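# Arrange three lettered blocks alphabetically on the mat

## Task

Four blocks are present and three of them have a letter on their upper face. Put those three entirely on the mat, side by side and touching or nearly so, along one straight line. Viewed from the midpoint between the two arm bases, they must read in alphabetical order from left to right, letter face up and upright (not rotated or mirrored). The fourth block must end up somewhere off the mat. Everything must stay put without the robot holding it. Finish by opening the grippers and moving the arms away.

## Robot and tools

Robot: two six-joint arms, left_arm and right_arm, each ending in a parallel two-finger gripper. Cameras: cam_left_wrist and cam_right_wrist, each 504x504 pixels, one on each wrist.

Scene frame (shared by both arms): origin on the table surface midway between the arms, +x away from the robot out over the table, +y toward left_arm's side, +z upward. The names left and right refer to the arms, not to image sides. The task's left-to-right order is judged looking out from the midpoint between the bases, so the viewer's left is +y. Gripper frame: fingers extend along its +z, close and open along its x. The reported end effector position is the point midway between the pads; fingertips go 17.5 mm past it. A flat block hangs roughly 9 cm off the last joint's axis toward gripper -y and rotates with the hand. Printed hand positions may be off, more so when reaching far.

Tool execute_actions, argument actions: a list holding zero or one item. Empty list: no command, just returns the state with pictures. One item with rows (1 to 15 rows) and optional steps (3 to 15, default 15): each row is used for one control step of 1/30 s; if there are fewer rows than steps the last row repeats. One item with only steps (up to 300): a wait, counted from the previous result and including your reply time. Optional pictures: true adds camera images to a non-empty call.

Each row is a single list of 18 numbers covering both arms, even if one stays still: left_arm first, then right_arm. Per arm: six absolute joint target angles in radians (shoulder pan, shoulder lift, elbow, wrist 1, wrist 2, wrist 3, the same order as the Joint positions line), then gripper position, force_limit, speed, each a scaled value in [-1, 1]. Joint ranges: elbow -3.142 to 3.142, all others -6.283 to 6.283. A target beyond a range by more than 0.010 rad, and beyond the current angle, gets the call refused (nothing sent). Targets past a joint's actual end are clipped there, reported as "joint sent to its limit" (possibly referring to an earlier action). Motion is smoothed (about 0.15 s lag); targets are kept within 0.292 rad of the measured angle for pan and lift, 0.365 for the elbow, 0.438 for the wrists, and all of an arm's targets are scaled back if they would move its hand over 70 mm from where it is. So far moves need several calls.

Gripper numbers: position +1 = open 50 mm, about -0.65 = pads meet; send -1 to grip, closing until the object blocks the fingers. force_limit per pad: -1 about 20 N, 0 about 102 N, +1 about 185 N (actual may be ~17% more). speed of the gap: -1 20 mm/s, 0 85 mm/s, +1 150 mm/s. To keep a gripper unchanged, resend its same three values; 0 is a real command. Stopped fingers accept new force or speed only when position changes by at least 0.01. For a softer grip, open first. Turning only the last joint moves the pad midpoint around a 25 mm circle.

Results: state per arm with end_effector_position (m), end_effector_quat_wxyz, linear and angular velocity; Joint positions (rad) and Joint velocities (rad/s) per arm; gripper position_measured in counts (opening ≈ (250 - counts) × 0.202 mm) and object_status: 0 moving, 1 blocked while opening, 2 blocked while closing (a held object: confirm this after gripping), 3 reached target or pads met (usually empty). Any new position number resets status to 0 briefly. If the grip is lost the fingers close again automatically, except at force_limit -1, where status can stay 2 with nothing held. Gripping an immovable object off center lets the grip fade. "joint command not followed" means a clearance check altered or blocked joint targets; HELD marks steps where your row was partly or wholly not sent. Results are taken 3 steps before an action ends; those steps then run while you reply.

Between calls the simulation keeps going and the arms continue toward the last row until they settle or a step is HELD. Objects may occasionally be tugged or nudged by outside forces.

Tool zoom_image: camera (cam_left_wrist or cam_right_wrist) and region [x0, y0, x1, y1] in pixels of that camera's latest image, origin top-left, at most 504x504; returns an enlarged view, useful for reading letters and their orientation.

Tool finished_scene: scene number (1 or 2); ends the current scene irreversibly and reports success. Replying without any tool call also ends things.

Avoid: arm-to-arm collisions or pressing; contact torque reaching load limits (pan and lift 303, elbow 138, wrists 51.5 N m, held weight included) or any outside force of 150 N, either of which freezes that arm for 10 s; holding loads long enough to heat motors (warning at 70 °C, braking at 85 °C); dropping, slamming or shoving blocks; anything leaving the table. Release blocks gently so they stay where placed, then open and retract.

Each tool is called by a JSON object that holds its "method" and its "body", one argument or row to a line.

## Session

{"method": "execute_actions", "body": {
  "actions": []
}}

Scene clock: 0.00 s of 7600.00 s.
left_arm: end_effector_position=(+0.0936, +0.4061, +0.2245) position_measured=3 object_status=3 end_effector_quat_wxyz=(+0.039, +0.931, -0.311, -0.187) end_effector_velocity=(+0.000, +0.000, +0.000) end_effector_angular_velocity=(-0.000, +0.001, +0.001) | right_arm: end_effector_position=(+0.6793, +0.3465, +0.2205) position_measured=3 object_status=3 end_effector_quat_wxyz=(+0.078, -0.155, +0.760, +0.626) end_effector_velocity=(+0.001, -0.001, +0.000) end_effector_angular_velocity=(+0.000, +0.001, -0.001)
Joint positions: left_arm=[ 1.68  -2.191  2.512 -1.791 -1.941  0.8  ] | right_arm=[ 3.667 -0.832  1.733 -3.54  -0.437 -0.787]
Joint velocities: left_arm=[ 0.001 -0.    -0.    -0.    -0.001 -0.   ] | right_arm=[-0.001 -0.     0.    -0.     0.     0.001]

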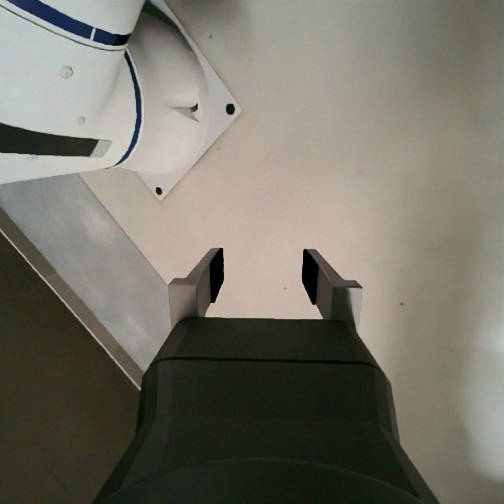

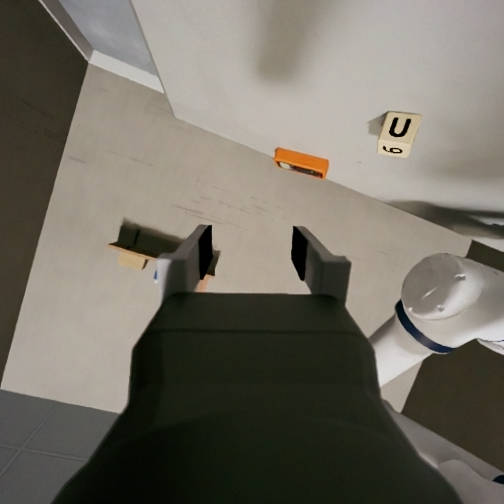

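{"method": "execute_actions", "body": {
  "actions": [
    {"rows":[[1.38,-2.191,2.512,-1.791,-1.941,0.8,1,0,0,3.267,-0.832,1.733,-3.54,-0.437,-0.787,1,0,0]],"steps":15}
  ]
}}

{"method": "execute_actions", "body": {
  "actions": [
    {"steps":30}
  ],
  "pictures": true
}}

Scene clock: 1.83 s of 7600.00 s.
left_arm: end_effector_position=(+0.0219, +0.3814, +0.2247) position_measured=3 object_status=3 end_effector_quat_wxyz=(+0.012, +0.879, -0.438, -0.190) end_effector_velocity=(-0.045, -0.009, -0.000) end_effector_angular_velocity=(+0.000, -0.001, -0.169) | right_arm: end_effector_position=(+0.8039, +0.2295, +0.2204) position_measured=3 object_status=3 end_effector_quat_wxyz=(+0.129, -0.092, +0.771, +0.617) end_effector_velocity=(+0.300, -0.332, -0.000) end_effector_angular_velocity=(+0.000, -0.001, -0.431)
Joint positions: left_arm=[ 1.399 -2.191  2.512 -1.791 -1.941  0.8  ] | right_arm=[ 3.502 -0.832  1.733 -3.54  -0.437 -0.787]
Joint velocities: left_arm=[-0.17   0.     0.    -0.001  0.001 -0.001] | right_arm=[-0.432  0.     0.    -0.     0.001 -0.001]
Steps of this call (steps 1 to 43: nothing new was sent; steps 44 to 55: the first 12 steps of this action). Readings (joint positions | what the end effector reports):
44: left_arm=[1.677 -2.191 2.512 -1.791 -1.941 0.800] | right_arm=[3.664 -0.832 1.733 -3.540 -0.437 -0.787] | left_arm position_measured=3 object_status=3 | right_arm position_measured=3 object_status=3
45: left_arm=[1.658 -2.191 2.512 -1.791 -1.941 0.800] | right_arm=[3.650 -0.832 1.733 -3.540 -0.437 -0.787] | left_arm position_measured=3 object_status=3 | right_arm position_measured=3 object_status=3
47: left_arm=[1.588 -2.191 2.512 -1.791 -1.941 0.800] | right_arm=[3.619 -0.832 1.733 -3.540 -0.437 -0.787] | left_arm position_measured=3 object_status=3 | right_arm position_measured=3 object_status=3
51: left_arm=[1.443 -2.191 2.512 -1.791 -1.941 0.800] | right_arm=[3.560 -0.832 1.733 -3.540 -0.437 -0.787] | left_arm position_measured=3 object_status=3 | right_arm position_measured=3 object_status=3
55: the state above

Scene clock: 2.83 s of 7600.00 s.
left_arm: end_effector_position=(+0.0169, +0.3804, +0.2247) position_measured=3 object_status=3 end_effector_quat_wxyz=(+0.011, +0.874, -0.446, -0.190) end_effector_velocity=(-0.000, +0.000, +0.000) end_effector_angular_velocity=(+0.001, +0.001, +0.001) | right_arm: end_effector_position=(+0.9443, +0.0322, +0.2204) position_measured=3 object_status=3 end_effector_quat_wxyz=(+0.201, -0.001, +0.776, +0.598) end_effector_velocity=(+0.001, -0.002, +0.001) end_effector_angular_velocity=(-0.000, -0.001, -0.003)
Joint positions: left_arm=[ 1.38  -2.191  2.512 -1.791 -1.941  0.8  ] | right_arm=[ 3.267 -0.832  1.733 -3.54  -0.437 -0.787]
Joint velocities: left_arm=[-0.    -0.     0.     0.    -0.001 -0.   ] | right_arm=[-0.002 -0.001 -0.     0.    -0.001  0.001]
Kept back: nothing.
Steps of this call (steps 1 to 3: the last 3 steps of your previous action; steps 4 to 30: the robot went on to your last target). Readings (joint positions | what the end effector reports):
1: left_arm=[1.394 -2.191 2.512 -1.791 -1.941 0.800] | right_arm=[3.487 -0.832 1.733 -3.540 -0.437 -0.787] | left_arm position_measured=3 object_status=3 | right_arm position_measured=3 object_status=3
2: left_arm=[1.390 -2.191 2.512 -1.791 -1.941 0.800] | right_arm=[3.472 -0.832 1.733 -3.540 -0.437 -0.787] | left_arm position_measured=3 object_status=3 | right_arm position_measured=3 object_status=3
4: left_arm=[1.386 -2.191 2.512 -1.791 -1.941 0.800] | right_arm=[3.443 -0.832 1.733 -3.540 -0.437 -0.787] | left_arm position_measured=3 object_status=3 | right_arm position_measured=3 object_status=3
8: left_arm=[1.382 -2.191 2.512 -1.791 -1.941 0.800] | right_arm=[3.385 -0.832 1.733 -3.540 -0.437 -0.787] | left_arm position_measured=3 object_status=3 | right_arm position_measured=3 object_status=3
30: the state above

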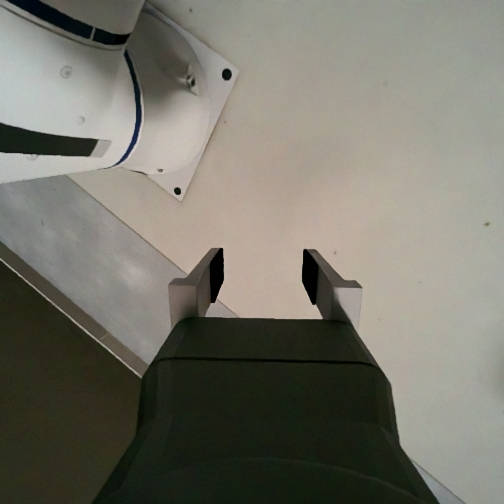

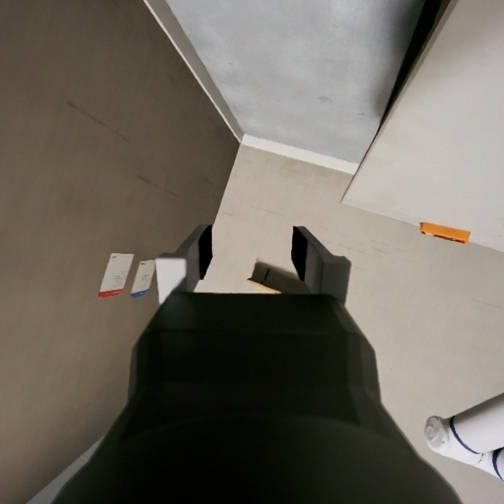

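{"method": "execute_actions", "body": {
  "actions": [
    {"rows":[[2.164,-1.716,1.815,-1.67,-1.571,0.8,1,0,0,3.18,-1.716,1.815,-1.67,-1.571,-0.787,1,0,0]],"steps":15}
  ]
}}

{"method": "execute_actions", "body": {
  "actions": [
    {"steps":60}
  ],
  "pictures": true
}}

Scene clock: 3.73 s of 7600.00 s.
left_arm: end_effector_position=(+0.1313, +0.2848, +0.3022) position_measured=3 object_status=3 end_effector_quat_wxyz=(-0.016, +0.926, -0.363, -0.102) end_effector_velocity=(+0.315, -0.241, +0.202) end_effector_angular_velocity=(-0.012, -0.348, +0.508) | right_arm: end_effector_position=(+0.9940, -0.0964, +0.3121) position_measured=3 object_status=3 end_effector_quat_wxyz=(+0.243, +0.179, +0.840, +0.450) end_effector_velocity=(-0.012, -0.351, +0.270) end_effector_angular_velocity=(-0.731, +0.451, -0.969)
Joint positions: left_arm=[ 1.585 -1.986  2.255 -1.727 -1.744  0.8  ] | right_arm=[ 3.211 -1.104  1.786 -3.132 -0.845 -0.787]
Joint velocities: left_arm=[ 0.548  0.542 -0.683  0.115  0.349  0.   ] | right_arm=[-0.091 -0.764  0.086  1.137 -1.139  0.001]
Steps of this call (steps 1 to 15: the robot went on to your last target; steps 16 to 27: the first 12 steps of this action). Readings (joint positions | what the end effector reports):
16: left_arm=[1.383 -2.188 2.509 -1.790 -1.937 0.800] | right_arm=[3.266 -0.835 1.734 -3.536 -0.441 -0.787] | left_arm position_measured=3 object_status=3 | right_arm position_measured=3 object_status=3
17: left_arm=[1.400 -2.170 2.490 -1.782 -1.914 0.800] | right_arm=[3.261 -0.851 1.740 -3.508 -0.469 -0.787] | left_arm position_measured=3 object_status=3 | right_arm position_measured=3 object_status=3
19: left_arm=[1.437 -2.133 2.439 -1.768 -1.870 0.800] | right_arm=[3.247 -0.901 1.750 -3.437 -0.540 -0.787] | left_arm position_measured=3 object_status=3 | right_arm position_measured=3 object_status=3
23: left_arm=[1.511 -2.060 2.348 -1.745 -1.799 0.800] | right_arm=[3.226 -1.000 1.771 -3.288 -0.689 -0.787] | left_arm position_measured=3 object_status=3 | right_arm position_measured=3 object_status=3
27: the state above

Scene clock: 5.73 s of 7600.00 s.
left_arm: end_effector_position=(+0.4679, +0.2899, +0.4518) position_measured=3 object_status=3 end_effector_quat_wxyz=(+0.000, +0.996, -0.089, -0.000) end_effector_velocity=(-0.000, -0.000, -0.000) end_effector_angular_velocity=(-0.000, +0.001, +0.000) | right_arm: end_effector_position=(+0.6183, -0.3173, +0.4518) position_measured=3 object_status=3 end_effector_quat_wxyz=(+0.000, +0.392, +0.920, -0.000) end_effector_velocity=(+0.000, -0.000, -0.001) end_effector_angular_velocity=(-0.000, +0.002, -0.002)
Joint positions: left_arm=[ 2.164 -1.716  1.815 -1.67  -1.571  0.8  ] | right_arm=[ 3.18  -1.716  1.815 -1.67  -1.571 -0.787]
Joint velocities: left_arm=[ 0.     0.     0.     0.    -0.001  0.   ] | right_arm=[-0.     0.001  0.     0.    -0.     0.002]
Kept back: nothing.
Steps of this call (steps 1 to 3: the last 3 steps of your previous action; steps 4 to 60: the robot went on to your last target). Readings (joint positions | what the end effector reports):
1: left_arm=[1.603 -1.968 2.232 -1.723 -1.733 0.800] | right_arm=[3.208 -1.129 1.788 -3.094 -0.883 -0.787] | left_arm position_measured=3 object_status=3 | right_arm position_measured=3 object_status=3
2: left_arm=[1.621 -1.951 2.210 -1.720 -1.722 0.800] | right_arm=[3.205 -1.155 1.791 -3.056 -0.921 -0.787] | left_arm position_measured=3 object_status=3 | right_arm position_measured=3 object_status=3
4: left_arm=[1.657 -1.922 2.165 -1.713 -1.703 0.800] | right_arm=[3.201 -1.204 1.795 -2.981 -0.996 -0.787] | left_arm position_measured=3 object_status=3 | right_arm position_measured=3 object_status=3
8: left_arm=[1.733 -1.871 2.079 -1.703 -1.671 0.800] | right_arm=[3.195 -1.298 1.801 -2.841 -1.136 -0.787] | left_arm position_measured=3 object_status=3 | right_arm position_measured=3 object_status=3
60: the state above
All arms were judged still, so your last target was given up. Only a new action makes them travel on or press farther. Fingers that are still opening or closing keep moving.

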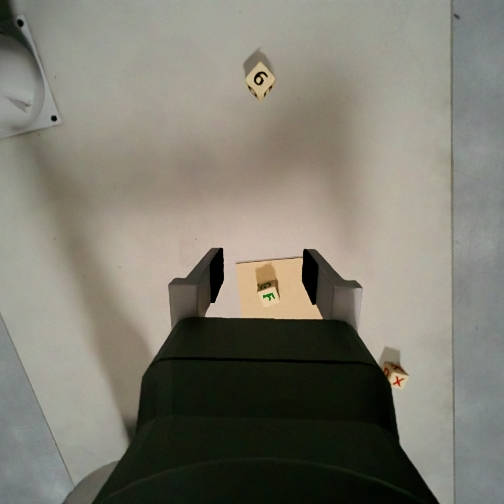

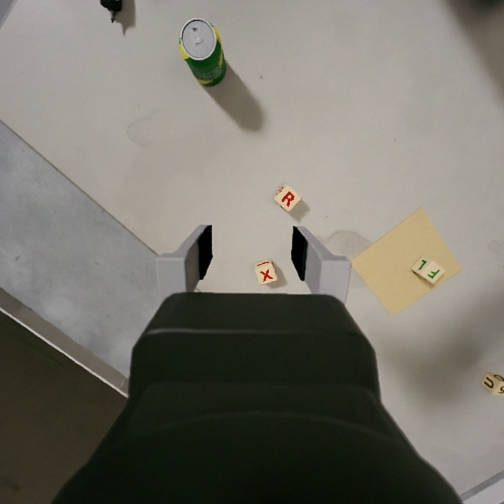

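{"method": "zoom_image", "body": {
  "camera": "cam_right_wrist",
  "region": [230,160,504,420]
}}

{"method": "zoom_image", "body": {
  "camera": "cam_left_wrist",
  "region": [210,230,430,410]
}}

Region (230, 160, 504, 420) of cam_right_wrist's 504x504 image, scaled by 1.839, with more detail than that image has; it fills the top 478 rows of this view, and the rest is white.

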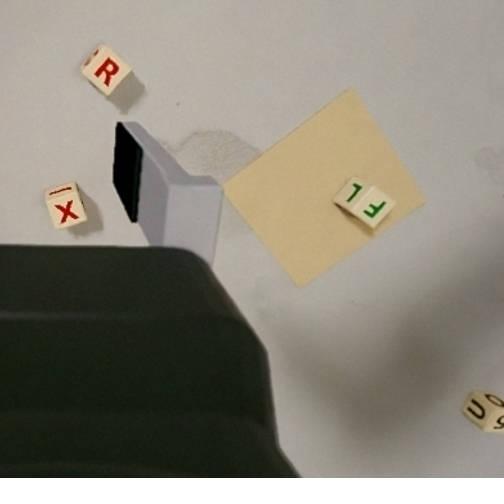

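Region (210, 230, 430, 410) of cam_left_wrist's 504x504 image, scaled by 2.291, with more detail than that image has; it fills the top 412 rows of this view, and the rest is white.

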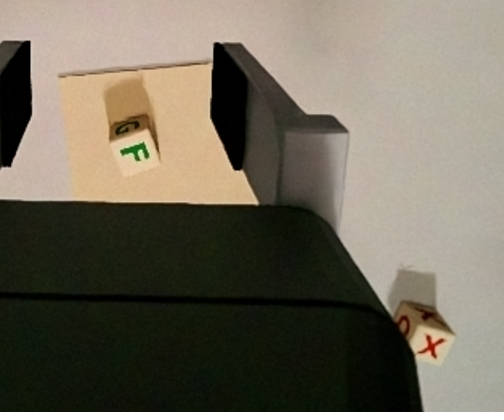

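{"method": "execute_actions", "body": {
  "actions": [
    {"rows":[[2.004,-1.311,1.851,-2.111,-1.571,0.428,1,0,0,3.295,-1.632,2.212,-2.151,-1.571,-1.704,1,0,0]],"steps":15}
  ]
}}

{"method": "execute_actions", "body": {
  "actions": [
    {"steps":30}
  ],
  "pictures": true
}}

Scene clock: 8.10 s of 7600.00 s.
left_arm: end_effector_position=(+0.4825, +0.1641, +0.3395) position_measured=3 object_status=3 end_effector_quat_wxyz=(+0.008, +0.999, -0.033, +0.005) end_effector_velocity=(+0.003, -0.287, -0.343) end_effector_angular_velocity=(+0.037, +0.033, +0.257) | right_arm: end_effector_position=(+0.6036, -0.2806, +0.2868) position_measured=3 object_status=3 end_effector_quat_wxyz=(-0.000, +0.163, +0.987, -0.000) end_effector_velocity=(-0.094, +0.094, -0.430) end_effector_angular_velocity=(+0.001, +0.002, +1.955)
Joint positions: left_arm=[ 2.08  -1.52   1.834 -1.903 -1.571  0.604] | right_arm=[ 3.253 -1.662  2.068 -1.976 -1.571 -1.19 ]
Joint velocities: left_arm=[-0.199  0.546  0.045 -0.542 -0.001 -0.456] | right_arm=[ 0.199  0.146  0.689 -0.833  0.    -1.756]
Steps of this call (steps 1 to 59: nothing new was sent; steps 60 to 71: the first 12 steps of this action). Readings (joint positions | what the end effector reports):
60: left_arm=[2.163 -1.713 1.815 -1.674 -1.571 0.796] | right_arm=[3.181 -1.715 1.818 -1.674 -1.571 -0.791] | left_arm position_measured=3 object_status=3 | right_arm position_measured=3 object_status=3
61: left_arm=[2.154 -1.698 1.815 -1.700 -1.571 0.775] | right_arm=[3.187 -1.711 1.838 -1.702 -1.571 -0.818] | left_arm position_measured=3 object_status=3 | right_arm position_measured=3 object_status=3
63: left_arm=[2.137 -1.664 1.821 -1.746 -1.571 0.736] | right_arm=[3.201 -1.700 1.886 -1.754 -1.571 -0.872] | left_arm position_measured=3 object_status=3 | right_arm position_measured=3 object_status=3
67: left_arm=[2.107 -1.594 1.828 -1.829 -1.571 0.666] | right_arm=[3.227 -1.682 1.976 -1.864 -1.571 -1.001] | left_arm position_measured=3 object_status=3 | right_arm position_measured=3 object_status=3
71: the state above

Scene clock: 9.10 s of 7600.00 s.
left_arm: end_effector_position=(+0.4704, +0.0659, +0.2006) position_measured=3 object_status=3 end_effector_quat_wxyz=(+0.000, +1.000, +0.017, -0.000) end_effector_velocity=(+0.000, -0.000, +0.000) end_effector_angular_velocity=(-0.001, -0.001, +0.001) | right_arm: end_effector_position=(+0.5800, -0.2602, +0.2007) position_measured=3 object_status=3 end_effector_quat_wxyz=(+0.000, -0.113, +0.994, -0.000) end_effector_velocity=(-0.000, +0.001, -0.001) end_effector_angular_velocity=(+0.000, +0.002, +0.002)
Joint positions: left_arm=[ 2.004 -1.311  1.851 -2.111 -1.571  0.428] | right_arm=[ 3.295 -1.632  2.212 -2.151 -1.571 -1.704]
Joint velocities: left_arm=[-0.     0.    -0.001 -0.001  0.    -0.001] | right_arm=[ 0.002  0.002  0.    -0.     0.    -0.001]
Kept back: nothing.
Steps of this call (steps 1 to 3: the last 3 steps of your previous action; steps 4 to 30: the robot went on to your last target). Readings (joint positions | what the end effector reports):
1: left_arm=[2.073 -1.502 1.835 -1.921 -1.571 0.588] | right_arm=[3.260 -1.657 2.091 -2.004 -1.571 -1.254] | left_arm position_measured=3 object_status=3 | right_arm position_measured=3 object_status=3
2: left_arm=[2.066 -1.483 1.837 -1.940 -1.571 0.572] | right_arm=[3.267 -1.653 2.114 -2.032 -1.571 -1.326] | left_arm position_measured=3 object_status=3 | right_arm position_measured=3 object_status=3
4: left_arm=[2.053 -1.446 1.840 -1.977 -1.571 0.541] | right_arm=[3.279 -1.644 2.156 -2.083 -1.571 -1.482] | left_arm position_measured=3 object_status=3 | right_arm position_measured=3 object_status=3
8: left_arm=[2.026 -1.372 1.846 -2.050 -1.571 0.479] | right_arm=[3.290 -1.635 2.195 -2.131 -1.571 -1.639] | left_arm position_measured=3 object_status=3 | right_arm position_measured=3 object_status=3
30: the state above
All arms were judged still, so your last target was given up. Only a new action makes them travel on or press farther. Fingers that are still opening or closing keep moving.

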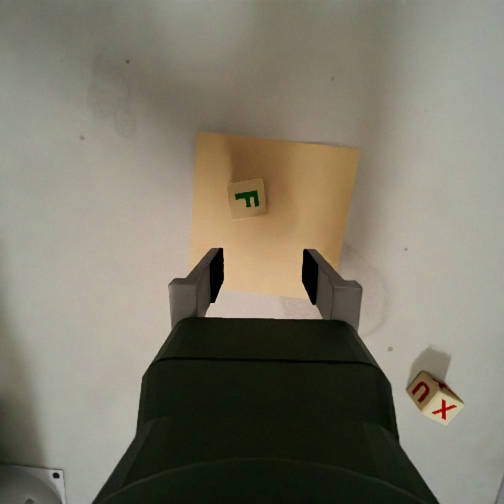

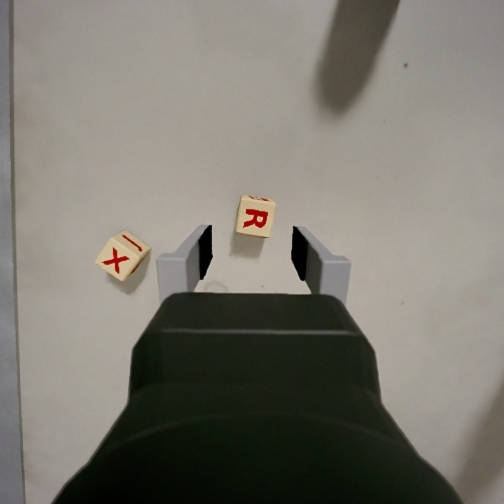

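{"method": "execute_actions", "body": {
  "actions": [
    {"rows":[[2.005,-1.2255,1.973,-2.319,-1.571,0.324,1,0,0,3.2975,-1.481,2.312,-2.402,-1.571,-1.562,1,0,0]],"steps":15}
  ]
}}

{"method": "execute_actions", "body": {
  "actions": [
    {"steps":8}
  ],
  "pictures": true
}}

Scene clock: 10.07 s of 7600.00 s.
left_arm: end_effector_position=(+0.4600, +0.0831, +0.0958) position_measured=3 object_status=3 end_effector_quat_wxyz=(+0.000, +0.998, +0.066, +0.000) end_effector_velocity=(-0.007, +0.013, -0.049) end_effector_angular_velocity=(-0.000, +0.001, +0.051) | right_arm: end_effector_position=(+0.5770, -0.2594, +0.0962) position_measured=3 object_status=3 end_effector_quat_wxyz=(+0.000, -0.048, +0.999, -0.000) end_effector_velocity=(-0.008, -0.001, -0.051) end_effector_angular_velocity=(-0.000, -0.000, -0.071)
Joint positions: left_arm=[ 2.005 -1.23   1.967 -2.308 -1.571  0.329] | right_arm=[ 3.297 -1.489  2.307 -2.389 -1.571 -1.57 ]
Joint velocities: left_arm=[ 0.002  0.04   0.058 -0.097 -0.001 -0.049] | right_arm=[-0.     0.072  0.048 -0.121 -0.     0.07 ]
Steps of this call (steps 1 to 17: nothing new was sent; steps 18 to 29: the first 12 steps of this action). Readings (joint positions | what the end effector reports):
18: left_arm=[2.004 -1.309 1.853 -2.116 -1.571 0.426] | right_arm=[3.295 -1.630 2.214 -2.156 -1.571 -1.702] | left_arm position_measured=3 object_status=3 | right_arm position_measured=3 object_status=3
19: left_arm=[2.004 -1.299 1.867 -2.144 -1.571 0.412] | right_arm=[3.295 -1.614 2.223 -2.184 -1.571 -1.686] | left_arm position_measured=3 object_status=3 | right_arm position_measured=3 object_status=3
21: left_arm=[2.004 -1.275 1.903 -2.198 -1.571 0.384] | right_arm=[3.296 -1.570 2.254 -2.253 -1.571 -1.646] | left_arm position_measured=3 object_status=3 | right_arm position_measured=3 object_status=3
25: left_arm=[2.005 -1.240 1.952 -2.282 -1.571 0.342] | right_arm=[3.297 -1.508 2.294 -2.356 -1.571 -1.588] | left_arm position_measured=3 object_status=3 | right_arm position_measured=3 object_status=3
29: the state above

Scene clock: 10.33 s of 7600.00 s.
left_arm: end_effector_position=(+0.4593, +0.0845, +0.0908) position_measured=3 object_status=3 end_effector_quat_wxyz=(+0.000, +0.998, +0.069, +0.000) end_effector_velocity=(-0.001, +0.001, -0.004) end_effector_angular_velocity=(+0.000, +0.001, +0.004) | right_arm: end_effector_position=(+0.5761, -0.2594, +0.0910) position_measured=3 object_status=3 end_effector_quat_wxyz=(+0.000, -0.044, +0.999, -0.000) end_effector_velocity=(-0.001, -0.001, -0.006) end_effector_angular_velocity=(-0.000, +0.002, -0.008)
Joint positions: left_arm=[ 2.005 -1.226  1.972 -2.318 -1.571  0.324] | right_arm=[ 3.297 -1.482  2.312 -2.401 -1.571 -1.563]
Joint velocities: left_arm=[-0.     0.003  0.006 -0.008 -0.    -0.004] | right_arm=[-0.002  0.008  0.004 -0.01   0.     0.006]
Kept back: nothing.
Steps of this call (steps 1 to 3: the last 3 steps of your previous action; steps 4 to 8: the robot went on to your last target). Readings (joint positions | what the end effector reports):
1: left_arm=[2.005 -1.229 1.968 -2.311 -1.571 0.328] | right_arm=[3.297 -1.487 2.308 -2.392 -1.571 -1.568] | left_arm position_measured=3 object_status=3 | right_arm position_measured=3 object_status=3
2: left_arm=[2.005 -1.228 1.969 -2.313 -1.571 0.327] | right_arm=[3.297 -1.485 2.309 -2.395 -1.571 -1.566] | left_arm position_measured=3 object_status=3 | right_arm position_measured=3 object_status=3
4: left_arm=[2.005 -1.227 1.971 -2.316 -1.571 0.326] | right_arm=[3.297 -1.483 2.310 -2.398 -1.571 -1.564] | left_arm position_measured=3 object_status=3 | right_arm position_measured=3 object_status=3
8: the state above

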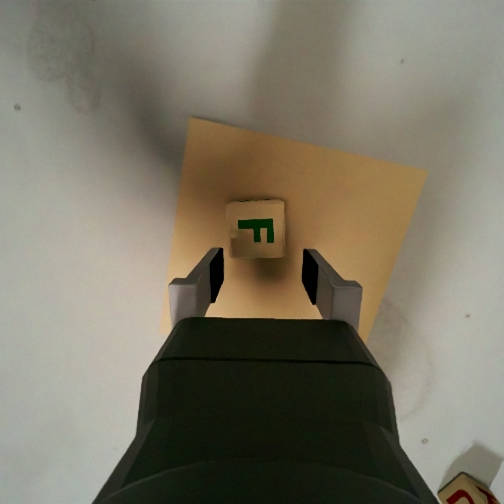

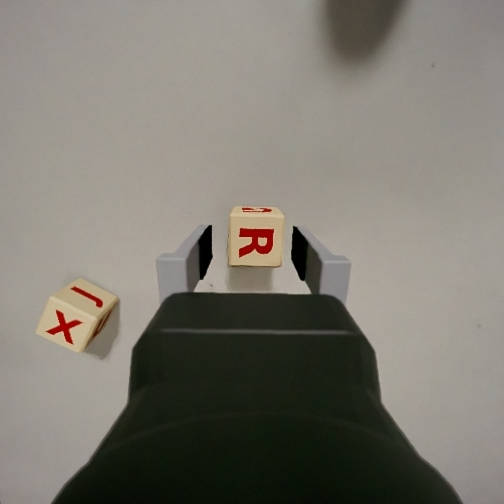

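{"method": "execute_actions", "body": {
  "actions": [
    {"rows":[[2.005,-1.168,1.995,-2.398,-1.571,0.324,1,0,0,3.2975,-1.401,2.339,-2.509,-1.571,-1.562,1,0,0]],"steps":15}
  ],
  "pictures": true
}}

Scene clock: 11.07 s of 7600.00 s.
left_arm: end_effector_position=(+0.4596, +0.0841, +0.0468) position_measured=3 object_status=3 end_effector_quat_wxyz=(+0.000, +0.998, +0.069, -0.000) end_effector_velocity=(-0.000, +0.001, -0.014) end_effector_angular_velocity=(+0.001, -0.000, +0.000) | right_arm: end_effector_position=(+0.5776, -0.2591, +0.0470) position_measured=3 object_status=3 end_effector_quat_wxyz=(+0.000, -0.044, +0.999, -0.000) end_effector_velocity=(-0.000, -0.000, -0.014) end_effector_angular_velocity=(+0.000, +0.001, -0.002)
Joint positions: left_arm=[ 2.005 -1.17   1.994 -2.395 -1.571  0.324] | right_arm=[ 3.298 -1.404  2.338 -2.505 -1.571 -1.562]
Joint velocities: left_arm=[ 0.     0.017  0.007 -0.023  0.001 -0.   ] | right_arm=[-0.001  0.025  0.008 -0.033  0.     0.001]
Steps of this call (steps 1 to 10: the robot went on to your last target; steps 11 to 22: the first 12 steps of this action). Readings (joint positions | what the end effector reports):
11: left_arm=[2.005 -1.223 1.974 -2.323 -1.571 0.324] | right_arm=[3.298 -1.478 2.313 -2.406 -1.571 -1.562] | left_arm position_measured=3 object_status=3 | right_arm position_measured=3 object_status=3
12: left_arm=[2.005 -1.210 1.978 -2.342 -1.571 0.324] | right_arm=[3.298 -1.462 2.318 -2.430 -1.571 -1.562] | left_arm position_measured=3 object_status=3 | right_arm position_measured=3 object_status=3
14: left_arm=[2.005 -1.189 1.987 -2.368 -1.571 0.324] | right_arm=[3.298 -1.432 2.329 -2.466 -1.571 -1.562] | left_arm position_measured=3 object_status=3 | right_arm position_measured=3 object_status=3
18: left_arm=[2.005 -1.174 1.992 -2.389 -1.571 0.324] | right_arm=[3.298 -1.410 2.336 -2.497 -1.571 -1.562] | left_arm position_measured=3 object_status=3 | right_arm position_measured=3 object_status=3
22: the state above

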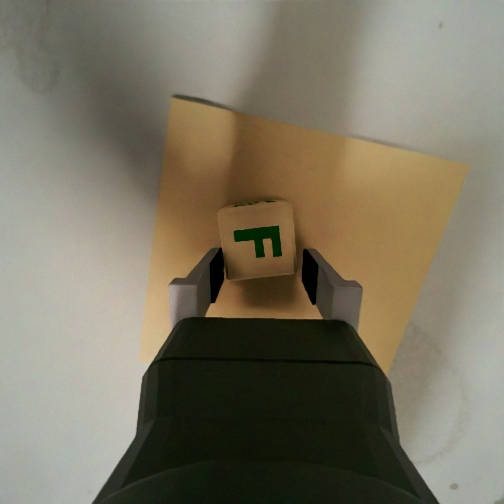

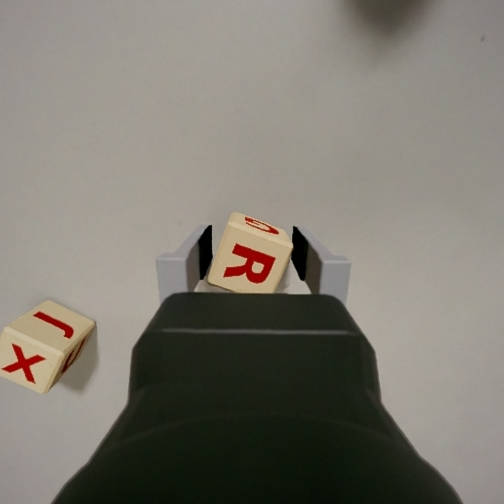

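{"method": "execute_actions", "body": {
  "actions": [
    {"rows":[[2.011,-1.1564,2.029,-2.4436,-1.571,0.330,1,0,0,3.3172,-1.3605,2.3452,-2.5557,-1.571,-1.543,1,0,0]],"steps":15}
  ],
  "pictures": true
}}

Scene clock: 11.80 s of 7600.00 s.
left_arm: end_effector_position=(+0.4572, +0.0982, +0.0259) position_measured=3 object_status=3 end_effector_quat_wxyz=(+0.000, +0.998, +0.069, -0.000) end_effector_velocity=(-0.001, +0.005, -0.006) end_effector_angular_velocity=(+0.001, +0.001, +0.001) | right_arm: end_effector_position=(+0.5756, -0.2487, +0.0261) position_measured=3 object_status=3 end_effector_quat_wxyz=(+0.000, -0.044, +0.999, -0.000) end_effector_velocity=(-0.001, +0.003, -0.006) end_effector_angular_velocity=(-0.001, +0.000, +0.000)
Joint positions: left_arm=[ 2.011 -1.157  2.028 -2.442 -1.571  0.33 ] | right_arm=[ 3.317 -1.362  2.345 -2.554 -1.571 -1.544]
Joint velocities: left_arm=[ 0.002  0.004  0.011 -0.013 -0.     0.002] | right_arm=[ 0.005  0.013  0.002 -0.014 -0.001  0.005]
Steps of this call (steps 1 to 3: the last 3 steps of your previous action; steps 4 to 10: the robot went on to your last target; steps 11 to 22: the first 12 steps of this action). Readings (joint positions | what the end effector reports):
11: left_arm=[2.005 -1.168 1.996 -2.400 -1.571 0.324] | right_arm=[3.298 -1.399 2.339 -2.511 -1.571 -1.561] | left_arm position_measured=3 object_status=3 | right_arm position_measured=3 object_status=3
12: left_arm=[2.006 -1.165 2.004 -2.411 -1.571 0.325] | right_arm=[3.303 -1.390 2.340 -2.523 -1.571 -1.556] | left_arm position_measured=3 object_status=3 | right_arm position_measured=3 object_status=3
14: left_arm=[2.008 -1.161 2.017 -2.426 -1.571 0.328] | right_arm=[3.309 -1.376 2.343 -2.538 -1.571 -1.550] | left_arm position_measured=3 object_status=3 | right_arm position_measured=3 object_status=3
18: left_arm=[2.010 -1.158 2.025 -2.438 -1.571 0.329] | right_arm=[3.315 -1.365 2.344 -2.550 -1.571 -1.545] | left_arm position_measured=3 object_status=3 | right_arm position_measured=3 object_status=3
22: the state above

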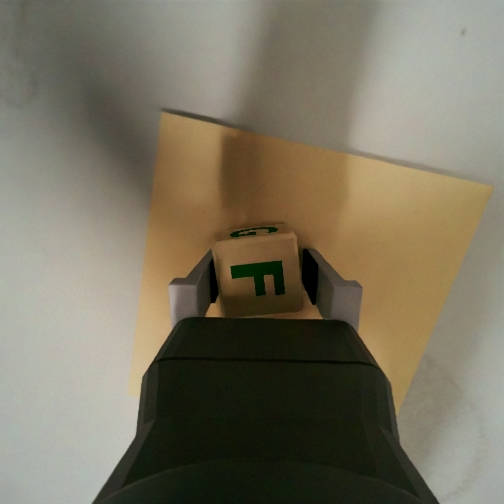

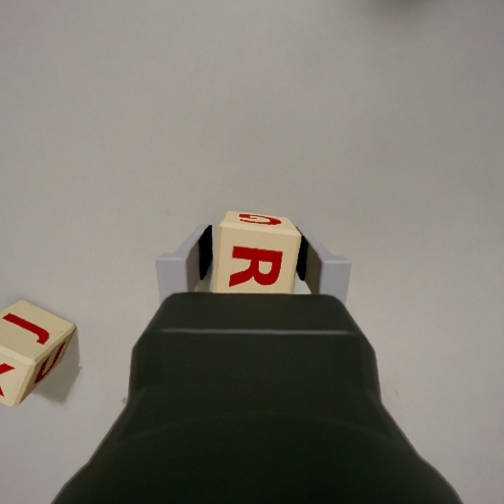

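Close both.

{"method": "execute_actions", "body": {
  "actions": [
    {"rows":[[2.011,-1.1564,2.029,-2.4436,-1.571,0.330,-1,-0.3,0,3.3172,-1.3605,2.3452,-2.5557,-1.571,-1.543,-1,-0.3,0]],"steps":15}
  ],
  "pictures": true
}}

Scene clock: 12.30 s of 7600.00 s.
left_arm: end_effector_position=(+0.4571, +0.0987, +0.0253) position_measured=43 object_status=2 end_effector_quat_wxyz=(+0.000, +0.998, +0.069, -0.000) end_effector_velocity=(-0.000, -0.000, +0.000) end_effector_angular_velocity=(-0.000, +0.000, -0.000) | right_arm: end_effector_position=(+0.5755, -0.2484, +0.0255) position_measured=46 object_status=2 end_effector_quat_wxyz=(+0.000, -0.044, +0.999, -0.000) end_effector_velocity=(+0.000, -0.001, +0.000) end_effector_angular_velocity=(-0.001, -0.000, -0.001)
Joint positions: left_arm=[ 2.011 -1.156  2.029 -2.444 -1.571  0.33 ] | right_arm=[ 3.317 -1.361  2.345 -2.556 -1.571 -1.543]
Joint velocities: left_arm=[-0.  0. -0.  0. -0. -0.] | right_arm=[-0.001 -0.     0.     0.    -0.001 -0.   ]
Steps of this call (steps 1 to 3: the last 3 steps of your previous action; steps 4 to 15: the first 12 steps of this action). Readings (joint positions | what the end effector reports):
4: left_arm=[2.011 -1.157 2.029 -2.443 -1.571 0.330] | right_arm=[3.317 -1.361 2.345 -2.555 -1.571 -1.543] | left_arm position_measured=12 object_status=0 | right_arm position_measured=12 object_status=0
5: left_arm=[2.011 -1.156 2.029 -2.443 -1.571 0.330] | right_arm=[3.317 -1.361 2.345 -2.555 -1.571 -1.543] | left_arm position_measured=26 object_status=0 | right_arm position_measured=26 object_status=0
7: left_arm=[2.011 -1.156 2.029 -2.443 -1.571 0.330] | right_arm=[3.317 -1.361 2.345 -2.556 -1.571 -1.543] | left_arm position_measured=43 object_status=0 | right_arm position_measured=46 object_status=0
11: left_arm=[2.011 -1.156 2.029 -2.444 -1.571 0.330] | right_arm=[3.317 -1.361 2.345 -2.556 -1.571 -1.543] | left_arm position_measured=43 object_status=0 | right_arm position_measured=46 object_status=0
15: the state above

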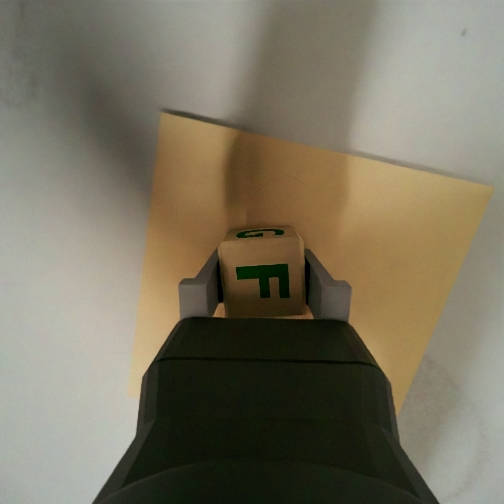

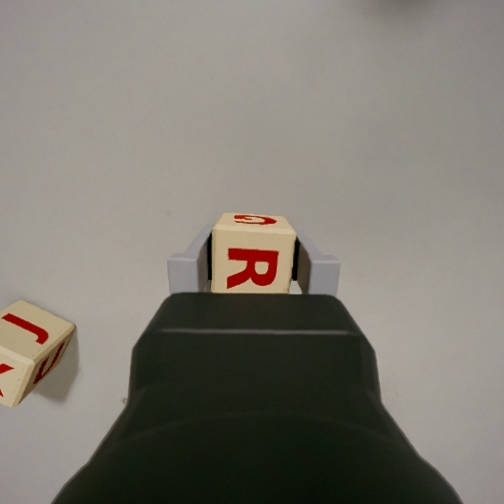

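{"method": "execute_actions", "body": {
  "actions": [
    {"rows":[[2.011,-1.182,2.019,-2.408,-1.571,0.330,-1,-0.3,0,3.317,-1.45,2.33,-2.45,-1.571,-1.543,-1,-0.3,0],[2.011,-1.182,2.019,-2.408,-1.571,0.330,-1,-0.3,0,3.317,-1.55,2.27,-2.29,-1.571,-1.8,-1,-0.3,0],[2.011,-1.182,2.019,-2.408,-1.571,0.330,-1,-0.3,0,3.317,-1.55,2.27,-2.29,-1.571,-2.2,-1,-0.3,0],[2.03,-1.18,2.013,-2.404,-1.571,0.42,-1,-0.3,0,3.4,-1.55,2.2,-2.22,-1.571,-4.0,-1,-0.3,0],[2.051,-1.177,2.007,-2.401,-1.571,0.51,-1,-0.3,0,3.4,-1.55,2.2,-2.22,-1.571,-4.0,-1,-0.3,0],[2.051,-1.177,2.007,-2.401,-1.571,0.51,-1,-0.3,0,3.4,-1.55,2.2,-2.22,-1.571,-4.0,-1,-0.3,0],[2.051,-1.177,2.007,-2.401,-1.571,0.51,-1,-0.3,0,3.4,-1.55,2.2,-2.22,-1.571,-4.0,-1,-0.3,0],[2.051,-1.177,2.007,-2.401,-1.571,0.51,-1,-0.3,0,3.4,-1.55,2.2,-2.22,-1.571,-4.0,-1,-0.3,0],[2.051,-1.177,2.007,-2.401,-1.571,0.51,-1,-0.3,0,3.4,-1.55,2.2,-2.22,-1.571,-4.0,-1,-0.3,0],[2.051,-1.1506,2.017,-2.4374,-1.571,0.51,-1,-0.3,0,3.4,-1.55,2.2,-2.22,-1.571,-4.0,-1,-0.3,0]],"steps":15}
  ]
}}

{"method": "execute_actions", "body": {
  "actions": [
    {"steps":8}
  ],
  "pictures": true
}}

Scene clock: 13.27 s of 7600.00 s.
left_arm: end_effector_position=(+0.4834, +0.1121, +0.0358) position_measured=43 object_status=2 end_effector_quat_wxyz=(-0.000, +1.000, +0.006, -0.000) end_effector_velocity=(+0.016, +0.034, -0.109) end_effector_angular_velocity=(+0.033, +0.018, -0.121) | right_arm: end_effector_position=(+0.5942, -0.1998, +0.1508) position_measured=46 object_status=2 end_effector_quat_wxyz=(-0.000, -0.397, +0.918, -0.000) end_effector_velocity=(+0.030, +0.117, +0.162) end_effector_angular_velocity=(-0.001, +0.006, +2.733)
Joint positions: left_arm=[ 2.047 -1.164  2.013 -2.42  -1.571  0.492] | right_arm=[ 3.387 -1.53   2.22  -2.26  -1.571 -2.201]
Joint velocities: left_arm=[ 0.037  0.135  0.057 -0.155  0.     0.158] | right_arm=[ 0.12  -0.182 -0.178  0.366 -0.    -2.613]
Steps of this call (steps 1 to 3: the last 3 steps of your previous action; steps 4 to 15: the robot went on to your last target; steps 16 to 17: nothing new was sent; steps 18 to 29: the first 12 steps of this action). Readings (joint positions | what the end effector reports):
18: left_arm=[2.011 -1.157 2.029 -2.442 -1.571 0.330] | right_arm=[3.317 -1.363 2.345 -2.552 -1.571 -1.543] | left_arm position_measured=43 object_status=2 | right_arm position_measured=46 object_status=2
19: left_arm=[2.011 -1.163 2.027 -2.433 -1.571 0.330] | right_arm=[3.317 -1.380 2.343 -2.530 -1.571 -1.546] | left_arm position_measured=43 object_status=2 | right_arm position_measured=46 object_status=2
21: left_arm=[2.012 -1.172 2.022 -2.422 -1.571 0.334] | right_arm=[3.318 -1.425 2.324 -2.470 -1.571 -1.616] | left_arm position_measured=43 object_status=2 | right_arm position_measured=46 object_status=2
25: left_arm=[2.038 -1.176 2.012 -2.407 -1.571 0.450] | right_arm=[3.358 -1.487 2.262 -2.345 -1.571 -1.866] | left_arm position_measured=43 object_status=2 | right_arm position_measured=46 object_status=2
29: the state above

Scene clock: 13.53 s of 7600.00 s.
left_arm: end_effector_position=(+0.4859, +0.1136, +0.0270) position_measured=43 object_status=2 end_effector_quat_wxyz=(+0.000, +1.000, -0.000, +0.000) end_effector_velocity=(+0.002, +0.002, -0.008) end_effector_angular_velocity=(+0.000, +0.000, -0.010) | right_arm: end_effector_position=(+0.5991, -0.1760, +0.1672) position_measured=46 object_status=2 end_effector_quat_wxyz=(+0.000, +0.705, -0.709, -0.000) end_effector_velocity=(-0.001, +0.075, +0.015) end_effector_angular_velocity=(+0.002, -0.000, +2.769)
Joint positions: left_arm=[ 2.051 -1.152  2.017 -2.436 -1.571  0.509] | right_arm=[ 3.399 -1.548  2.202 -2.223 -1.571 -2.939]
Joint velocities: left_arm=[ 0.003  0.011  0.003 -0.014  0.     0.013] | right_arm=[ 0.01  -0.016 -0.016  0.031 -0.001 -2.76 ]
Kept back: nothing.
Steps of this call (steps 1 to 3: the last 3 steps of your previous action; steps 4 to 8: the robot went on to your last target). Readings (joint positions | what the end effector reports):
1: left_arm=[2.048 -1.160 2.014 -2.425 -1.571 0.497] | right_arm=[3.390 -1.535 2.215 -2.250 -1.571 -2.290] | left_arm position_measured=43 object_status=2 | right_arm position_measured=46 object_status=2
2: left_arm=[2.049 -1.158 2.015 -2.428 -1.571 0.501] | right_arm=[3.393 -1.539 2.211 -2.242 -1.571 -2.381] | left_arm position_measured=43 object_status=2 | right_arm position_measured=46 object_status=2
4: left_arm=[2.050 -1.155 2.016 -2.432 -1.571 0.505] | right_arm=[3.396 -1.544 2.206 -2.232 -1.571 -2.566] | left_arm position_measured=43 object_status=2 | right_arm position_measured=46 object_status=2
8: the state above

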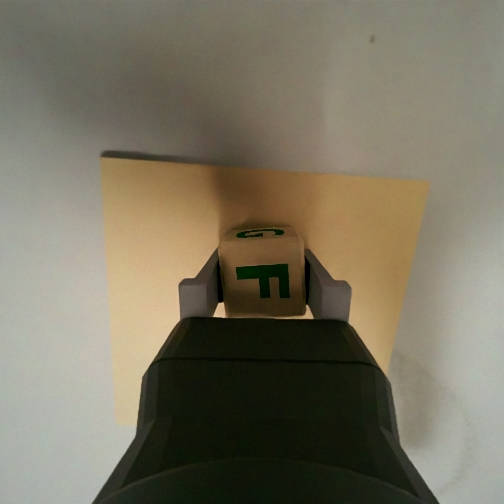

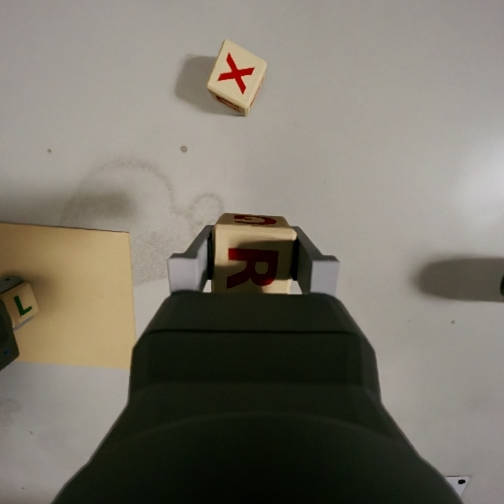

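{"method": "execute_actions", "body": {
  "actions": [
    {"rows":[[2.0553,-1.1568,2.0273,-2.4415,-1.571,0.514,-1,-0.3,0,3.4,-1.55,2.2,-2.22,-1.571,-4.177,-1,-0.3,0],[2.0553,-1.1568,2.0273,-2.4415,-1.571,0.514,-1,-0.3,0,3.4,-1.55,2.2,-2.22,-1.571,-4.177,-1,-0.3,0],[2.0553,-1.1568,2.0273,-2.4415,-1.571,0.514,-1,-0.3,0,3.4,-1.55,2.2,-2.22,-1.571,-4.177,-1,-0.3,0],[2.0553,-1.155,2.028,-2.444,-1.571,0.514,-1,-0.3,0,3.4,-1.55,2.2,-2.22,-1.571,-4.177,-1,-0.3,0],[2.0553,-1.155,2.028,-2.444,-1.571,0.514,-1,-0.3,0,3.4,-1.55,2.2,-2.22,-1.571,-4.177,-1,-0.3,0],[2.0553,-1.155,2.028,-2.444,-1.571,0.514,-1,-0.3,0,3.4,-1.55,2.2,-2.22,-1.571,-4.177,-1,-0.3,0],[2.0553,-1.155,2.028,-2.444,-1.571,0.514,-1,-0.3,0,3.4,-1.55,2.2,-2.22,-1.571,-4.177,-1,-0.3,0],[2.0553,-1.155,2.028,-2.444,-1.571,0.514,1,-0.3,0,3.4,-1.55,2.2,-2.22,-1.571,-4.177,-1,-0.3,0],[2.0553,-1.155,2.028,-2.444,-1.571,0.514,1,-0.3,0,3.4,-1.55,2.2,-2.22,-1.571,-4.177,-1,-0.3,0],[2.0553,-1.155,2.028,-2.444,-1.571,0.514,1,-0.3,0,3.4,-1.55,2.2,-2.22,-1.571,-4.177,-1,-0.3,0],[2.0553,-1.155,2.028,-2.444,-1.571,0.514,1,-0.3,0,3.4,-1.55,2.2,-2.22,-1.571,-4.177,-1,-0.3,0],[2.0553,-1.25,1.99,-2.311,-1.571,0.514,1,-0.3,0,3.4,-1.55,2.2,-2.22,-1.571,-4.177,-1,-0.3,0]],"steps":15}
  ]
}}

{"method": "execute_actions", "body": {
  "actions": [
    {"rows":[[2.0553,-1.25,1.99,-2.311,-1.571,0.514,1,-0.3,0,3.5,-1.48,2.12,-2.21,-1.571,-4.177,-1,-0.3,0],[2.0553,-1.25,1.99,-2.311,-1.571,0.514,1,-0.3,0,3.5,-1.48,2.12,-2.21,-1.571,-4.177,-1,-0.3,0],[2.0553,-1.25,1.99,-2.311,-1.571,0.514,1,-0.3,0,3.5,-1.48,2.12,-2.21,-1.571,-4.177,-1,-0.3,0],[2.2,-1.75,2.0,-1.82,-1.571,0.514,1,-0.3,0,3.5,-1.48,2.12,-2.21,-1.571,-4.177,-1,-0.3,0]],"steps":15}
  ]
}}

{"method": "execute_actions", "body": {
  "actions": [
    {"steps":25}
  ],
  "pictures": true
}}

Scene clock: 14.40 s of 7600.00 s.
left_arm: end_effector_position=(+0.4858, +0.1205, +0.0268) position_measured=3 object_status=0 end_effector_quat_wxyz=(-0.000, +1.000, -0.001, -0.000) end_effector_velocity=(-0.018, +0.032, +0.172) end_effector_angular_velocity=(+0.098, +0.055, -0.001) | right_arm: end_effector_position=(+0.5823, -0.1517, +0.1689) position_measured=46 object_status=2 end_effector_quat_wxyz=(+0.000, +0.985, -0.171, -0.000) end_effector_velocity=(-0.002, +0.001, -0.000) end_effector_angular_velocity=(+0.000, +0.000, +0.072)
Joint positions: left_arm=[ 2.055 -1.158  2.027 -2.44  -1.571  0.514] | right_arm=[ 3.4   -1.55   2.2   -2.22  -1.571 -4.169]
Joint velocities: left_arm=[ 0.    -0.258 -0.066  0.436  0.     0.001] | right_arm=[ 0.001  0.     0.    -0.     0.    -0.071]
Steps of this call (steps 1 to 14: the robot went on to your last target; steps 15 to 26: the first 12 steps of this action). Readings (joint positions | what the end effector reports):
15: left_arm=[2.051 -1.151 2.017 -2.438 -1.571 0.510] | right_arm=[3.400 -1.550 2.200 -2.220 -1.571 -3.968] | left_arm position_measured=43 object_status=2 | right_arm position_measured=46 object_status=2
16: left_arm=[2.052 -1.152 2.020 -2.439 -1.571 0.511] | right_arm=[3.400 -1.550 2.200 -2.220 -1.571 -4.006] | left_arm position_measured=43 object_status=2 | right_arm position_measured=46 object_status=2
18: left_arm=[2.054 -1.154 2.023 -2.440 -1.571 0.512] | right_arm=[3.400 -1.550 2.200 -2.220 -1.571 -4.085] | left_arm position_measured=43 object_status=2 | right_arm position_measured=46 object_status=2
22: left_arm=[2.055 -1.155 2.026 -2.443 -1.571 0.514] | right_arm=[3.400 -1.550 2.200 -2.220 -1.571 -4.150] | left_arm position_measured=34 object_status=0 | right_arm position_measured=46 object_status=2
26: the state above

Scene clock: 14.90 s of 7600.00 s.
left_arm: end_effector_position=(+0.4880, +0.2039, +0.1799) position_measured=3 object_status=3 end_effector_quat_wxyz=(-0.027, +0.999, +0.032, -0.016) end_effector_velocity=(-0.025, +0.263, +0.360) end_effector_angular_velocity=(+0.039, +0.026, +0.189) | right_arm: end_effector_position=(+0.5922, -0.0875, +0.1710) position_measured=46 object_status=2 end_effector_quat_wxyz=(+0.000, +0.993, -0.120, -0.000) end_effector_velocity=(+0.003, +0.023, +0.001) end_effector_angular_velocity=(+0.000, -0.001, +0.035)
Joint positions: left_arm=[ 2.121 -1.401  1.997 -2.104 -1.571  0.514] | right_arm=[ 3.496 -1.483  2.123 -2.21  -1.571 -4.177]
Joint velocities: left_arm=[ 0.189 -0.636  0.007  0.676 -0.     0.   ] | right_arm=[ 0.032  0.022 -0.027  0.003  0.    -0.002]
Steps of this call (steps 1 to 3: the last 3 steps of your previous action; steps 4 to 15: the first 12 steps of this action). Readings (joint positions | what the end effector reports):
4: left_arm=[2.055 -1.221 2.001 -2.352 -1.571 0.514] | right_arm=[3.403 -1.548 2.198 -2.220 -1.571 -4.175] | left_arm position_measured=3 object_status=0 | right_arm position_measured=46 object_status=2
5: left_arm=[2.055 -1.229 1.998 -2.341 -1.571 0.514] | right_arm=[3.421 -1.536 2.183 -2.218 -1.571 -4.175] | left_arm position_measured=3 object_status=0 | right_arm position_measured=46 object_status=2
7: left_arm=[2.057 -1.241 1.995 -2.323 -1.571 0.514] | right_arm=[3.459 -1.509 2.153 -2.214 -1.571 -4.176] | left_arm position_measured=3 object_status=3 | right_arm position_measured=46 object_status=2
11: left_arm=[2.093 -1.319 1.996 -2.207 -1.571 0.514] | right_arm=[3.488 -1.488 2.130 -2.211 -1.571 -4.177] | left_arm position_measured=3 object_status=3 | right_arm position_measured=46 object_status=2
15: the state above

Scene clock: 15.73 s of 7600.00 s.
left_arm: end_effector_position=(+0.4516, +0.3358, +0.3628) position_measured=3 object_status=3 end_effector_quat_wxyz=(-0.000, +0.997, +0.072, -0.000) end_effector_velocity=(-0.002, +0.005, +0.006) end_effector_angular_velocity=(-0.003, -0.002, +0.003) | right_arm: end_effector_position=(+0.5925, -0.0850, +0.1711) position_measured=46 object_status=2 end_effector_quat_wxyz=(+0.000, +0.993, -0.118, -0.000) end_effector_velocity=(+0.001, -0.001, -0.000) end_effector_angular_velocity=(+0.000, +0.000, -0.002)
Joint positions: left_arm=[ 2.2   -1.749  2.    -1.821 -1.571  0.514] | right_arm=[ 3.5   -1.48   2.12  -2.21  -1.571 -4.177]
Joint velocities: left_arm=[ 0.003 -0.013 -0.     0.01  -0.    -0.   ] | right_arm=[-0.002  0.    -0.    -0.     0.    -0.   ]
Kept back: nothing.
Steps of this call (steps 1 to 3: the last 3 steps of your previous action; steps 4 to 25: the robot went on to your last target). Readings (joint positions | what the end effector reports):
1: left_arm=[2.128 -1.423 1.997 -2.082 -1.571 0.514] | right_arm=[3.497 -1.482 2.122 -2.210 -1.571 -4.177] | left_arm position_measured=3 object_status=3 | right_arm position_measured=46 object_status=2
2: left_arm=[2.133 -1.445 1.998 -2.061 -1.571 0.514] | right_arm=[3.498 -1.481 2.121 -2.210 -1.571 -4.177] | left_arm position_measured=3 object_status=3 | right_arm position_measured=46 object_status=2
4: left_arm=[2.144 -1.491 1.998 -2.022 -1.571 0.514] | right_arm=[3.499 -1.481 2.121 -2.210 -1.571 -4.177] | left_arm position_measured=3 object_status=3 | right_arm position_measured=46 object_status=2
8: left_arm=[2.164 -1.583 1.999 -1.950 -1.571 0.514] | right_arm=[3.500 -1.480 2.120 -2.210 -1.571 -4.177] | left_arm position_measured=3 object_status=3 | right_arm position_measured=46 object_status=2
25: the state above

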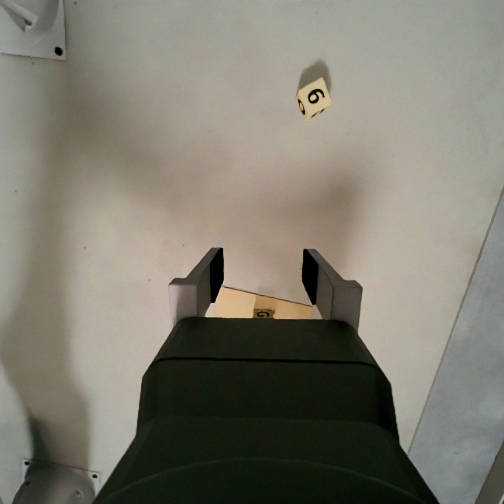

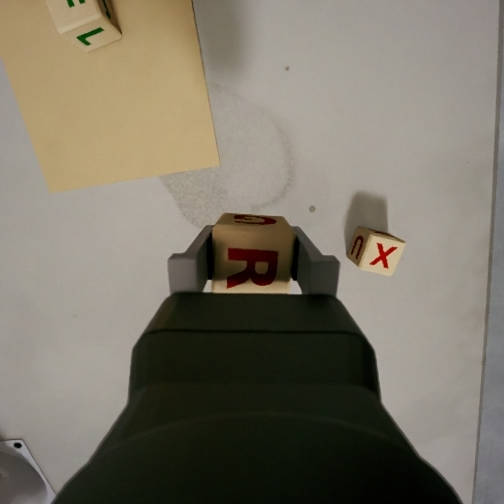

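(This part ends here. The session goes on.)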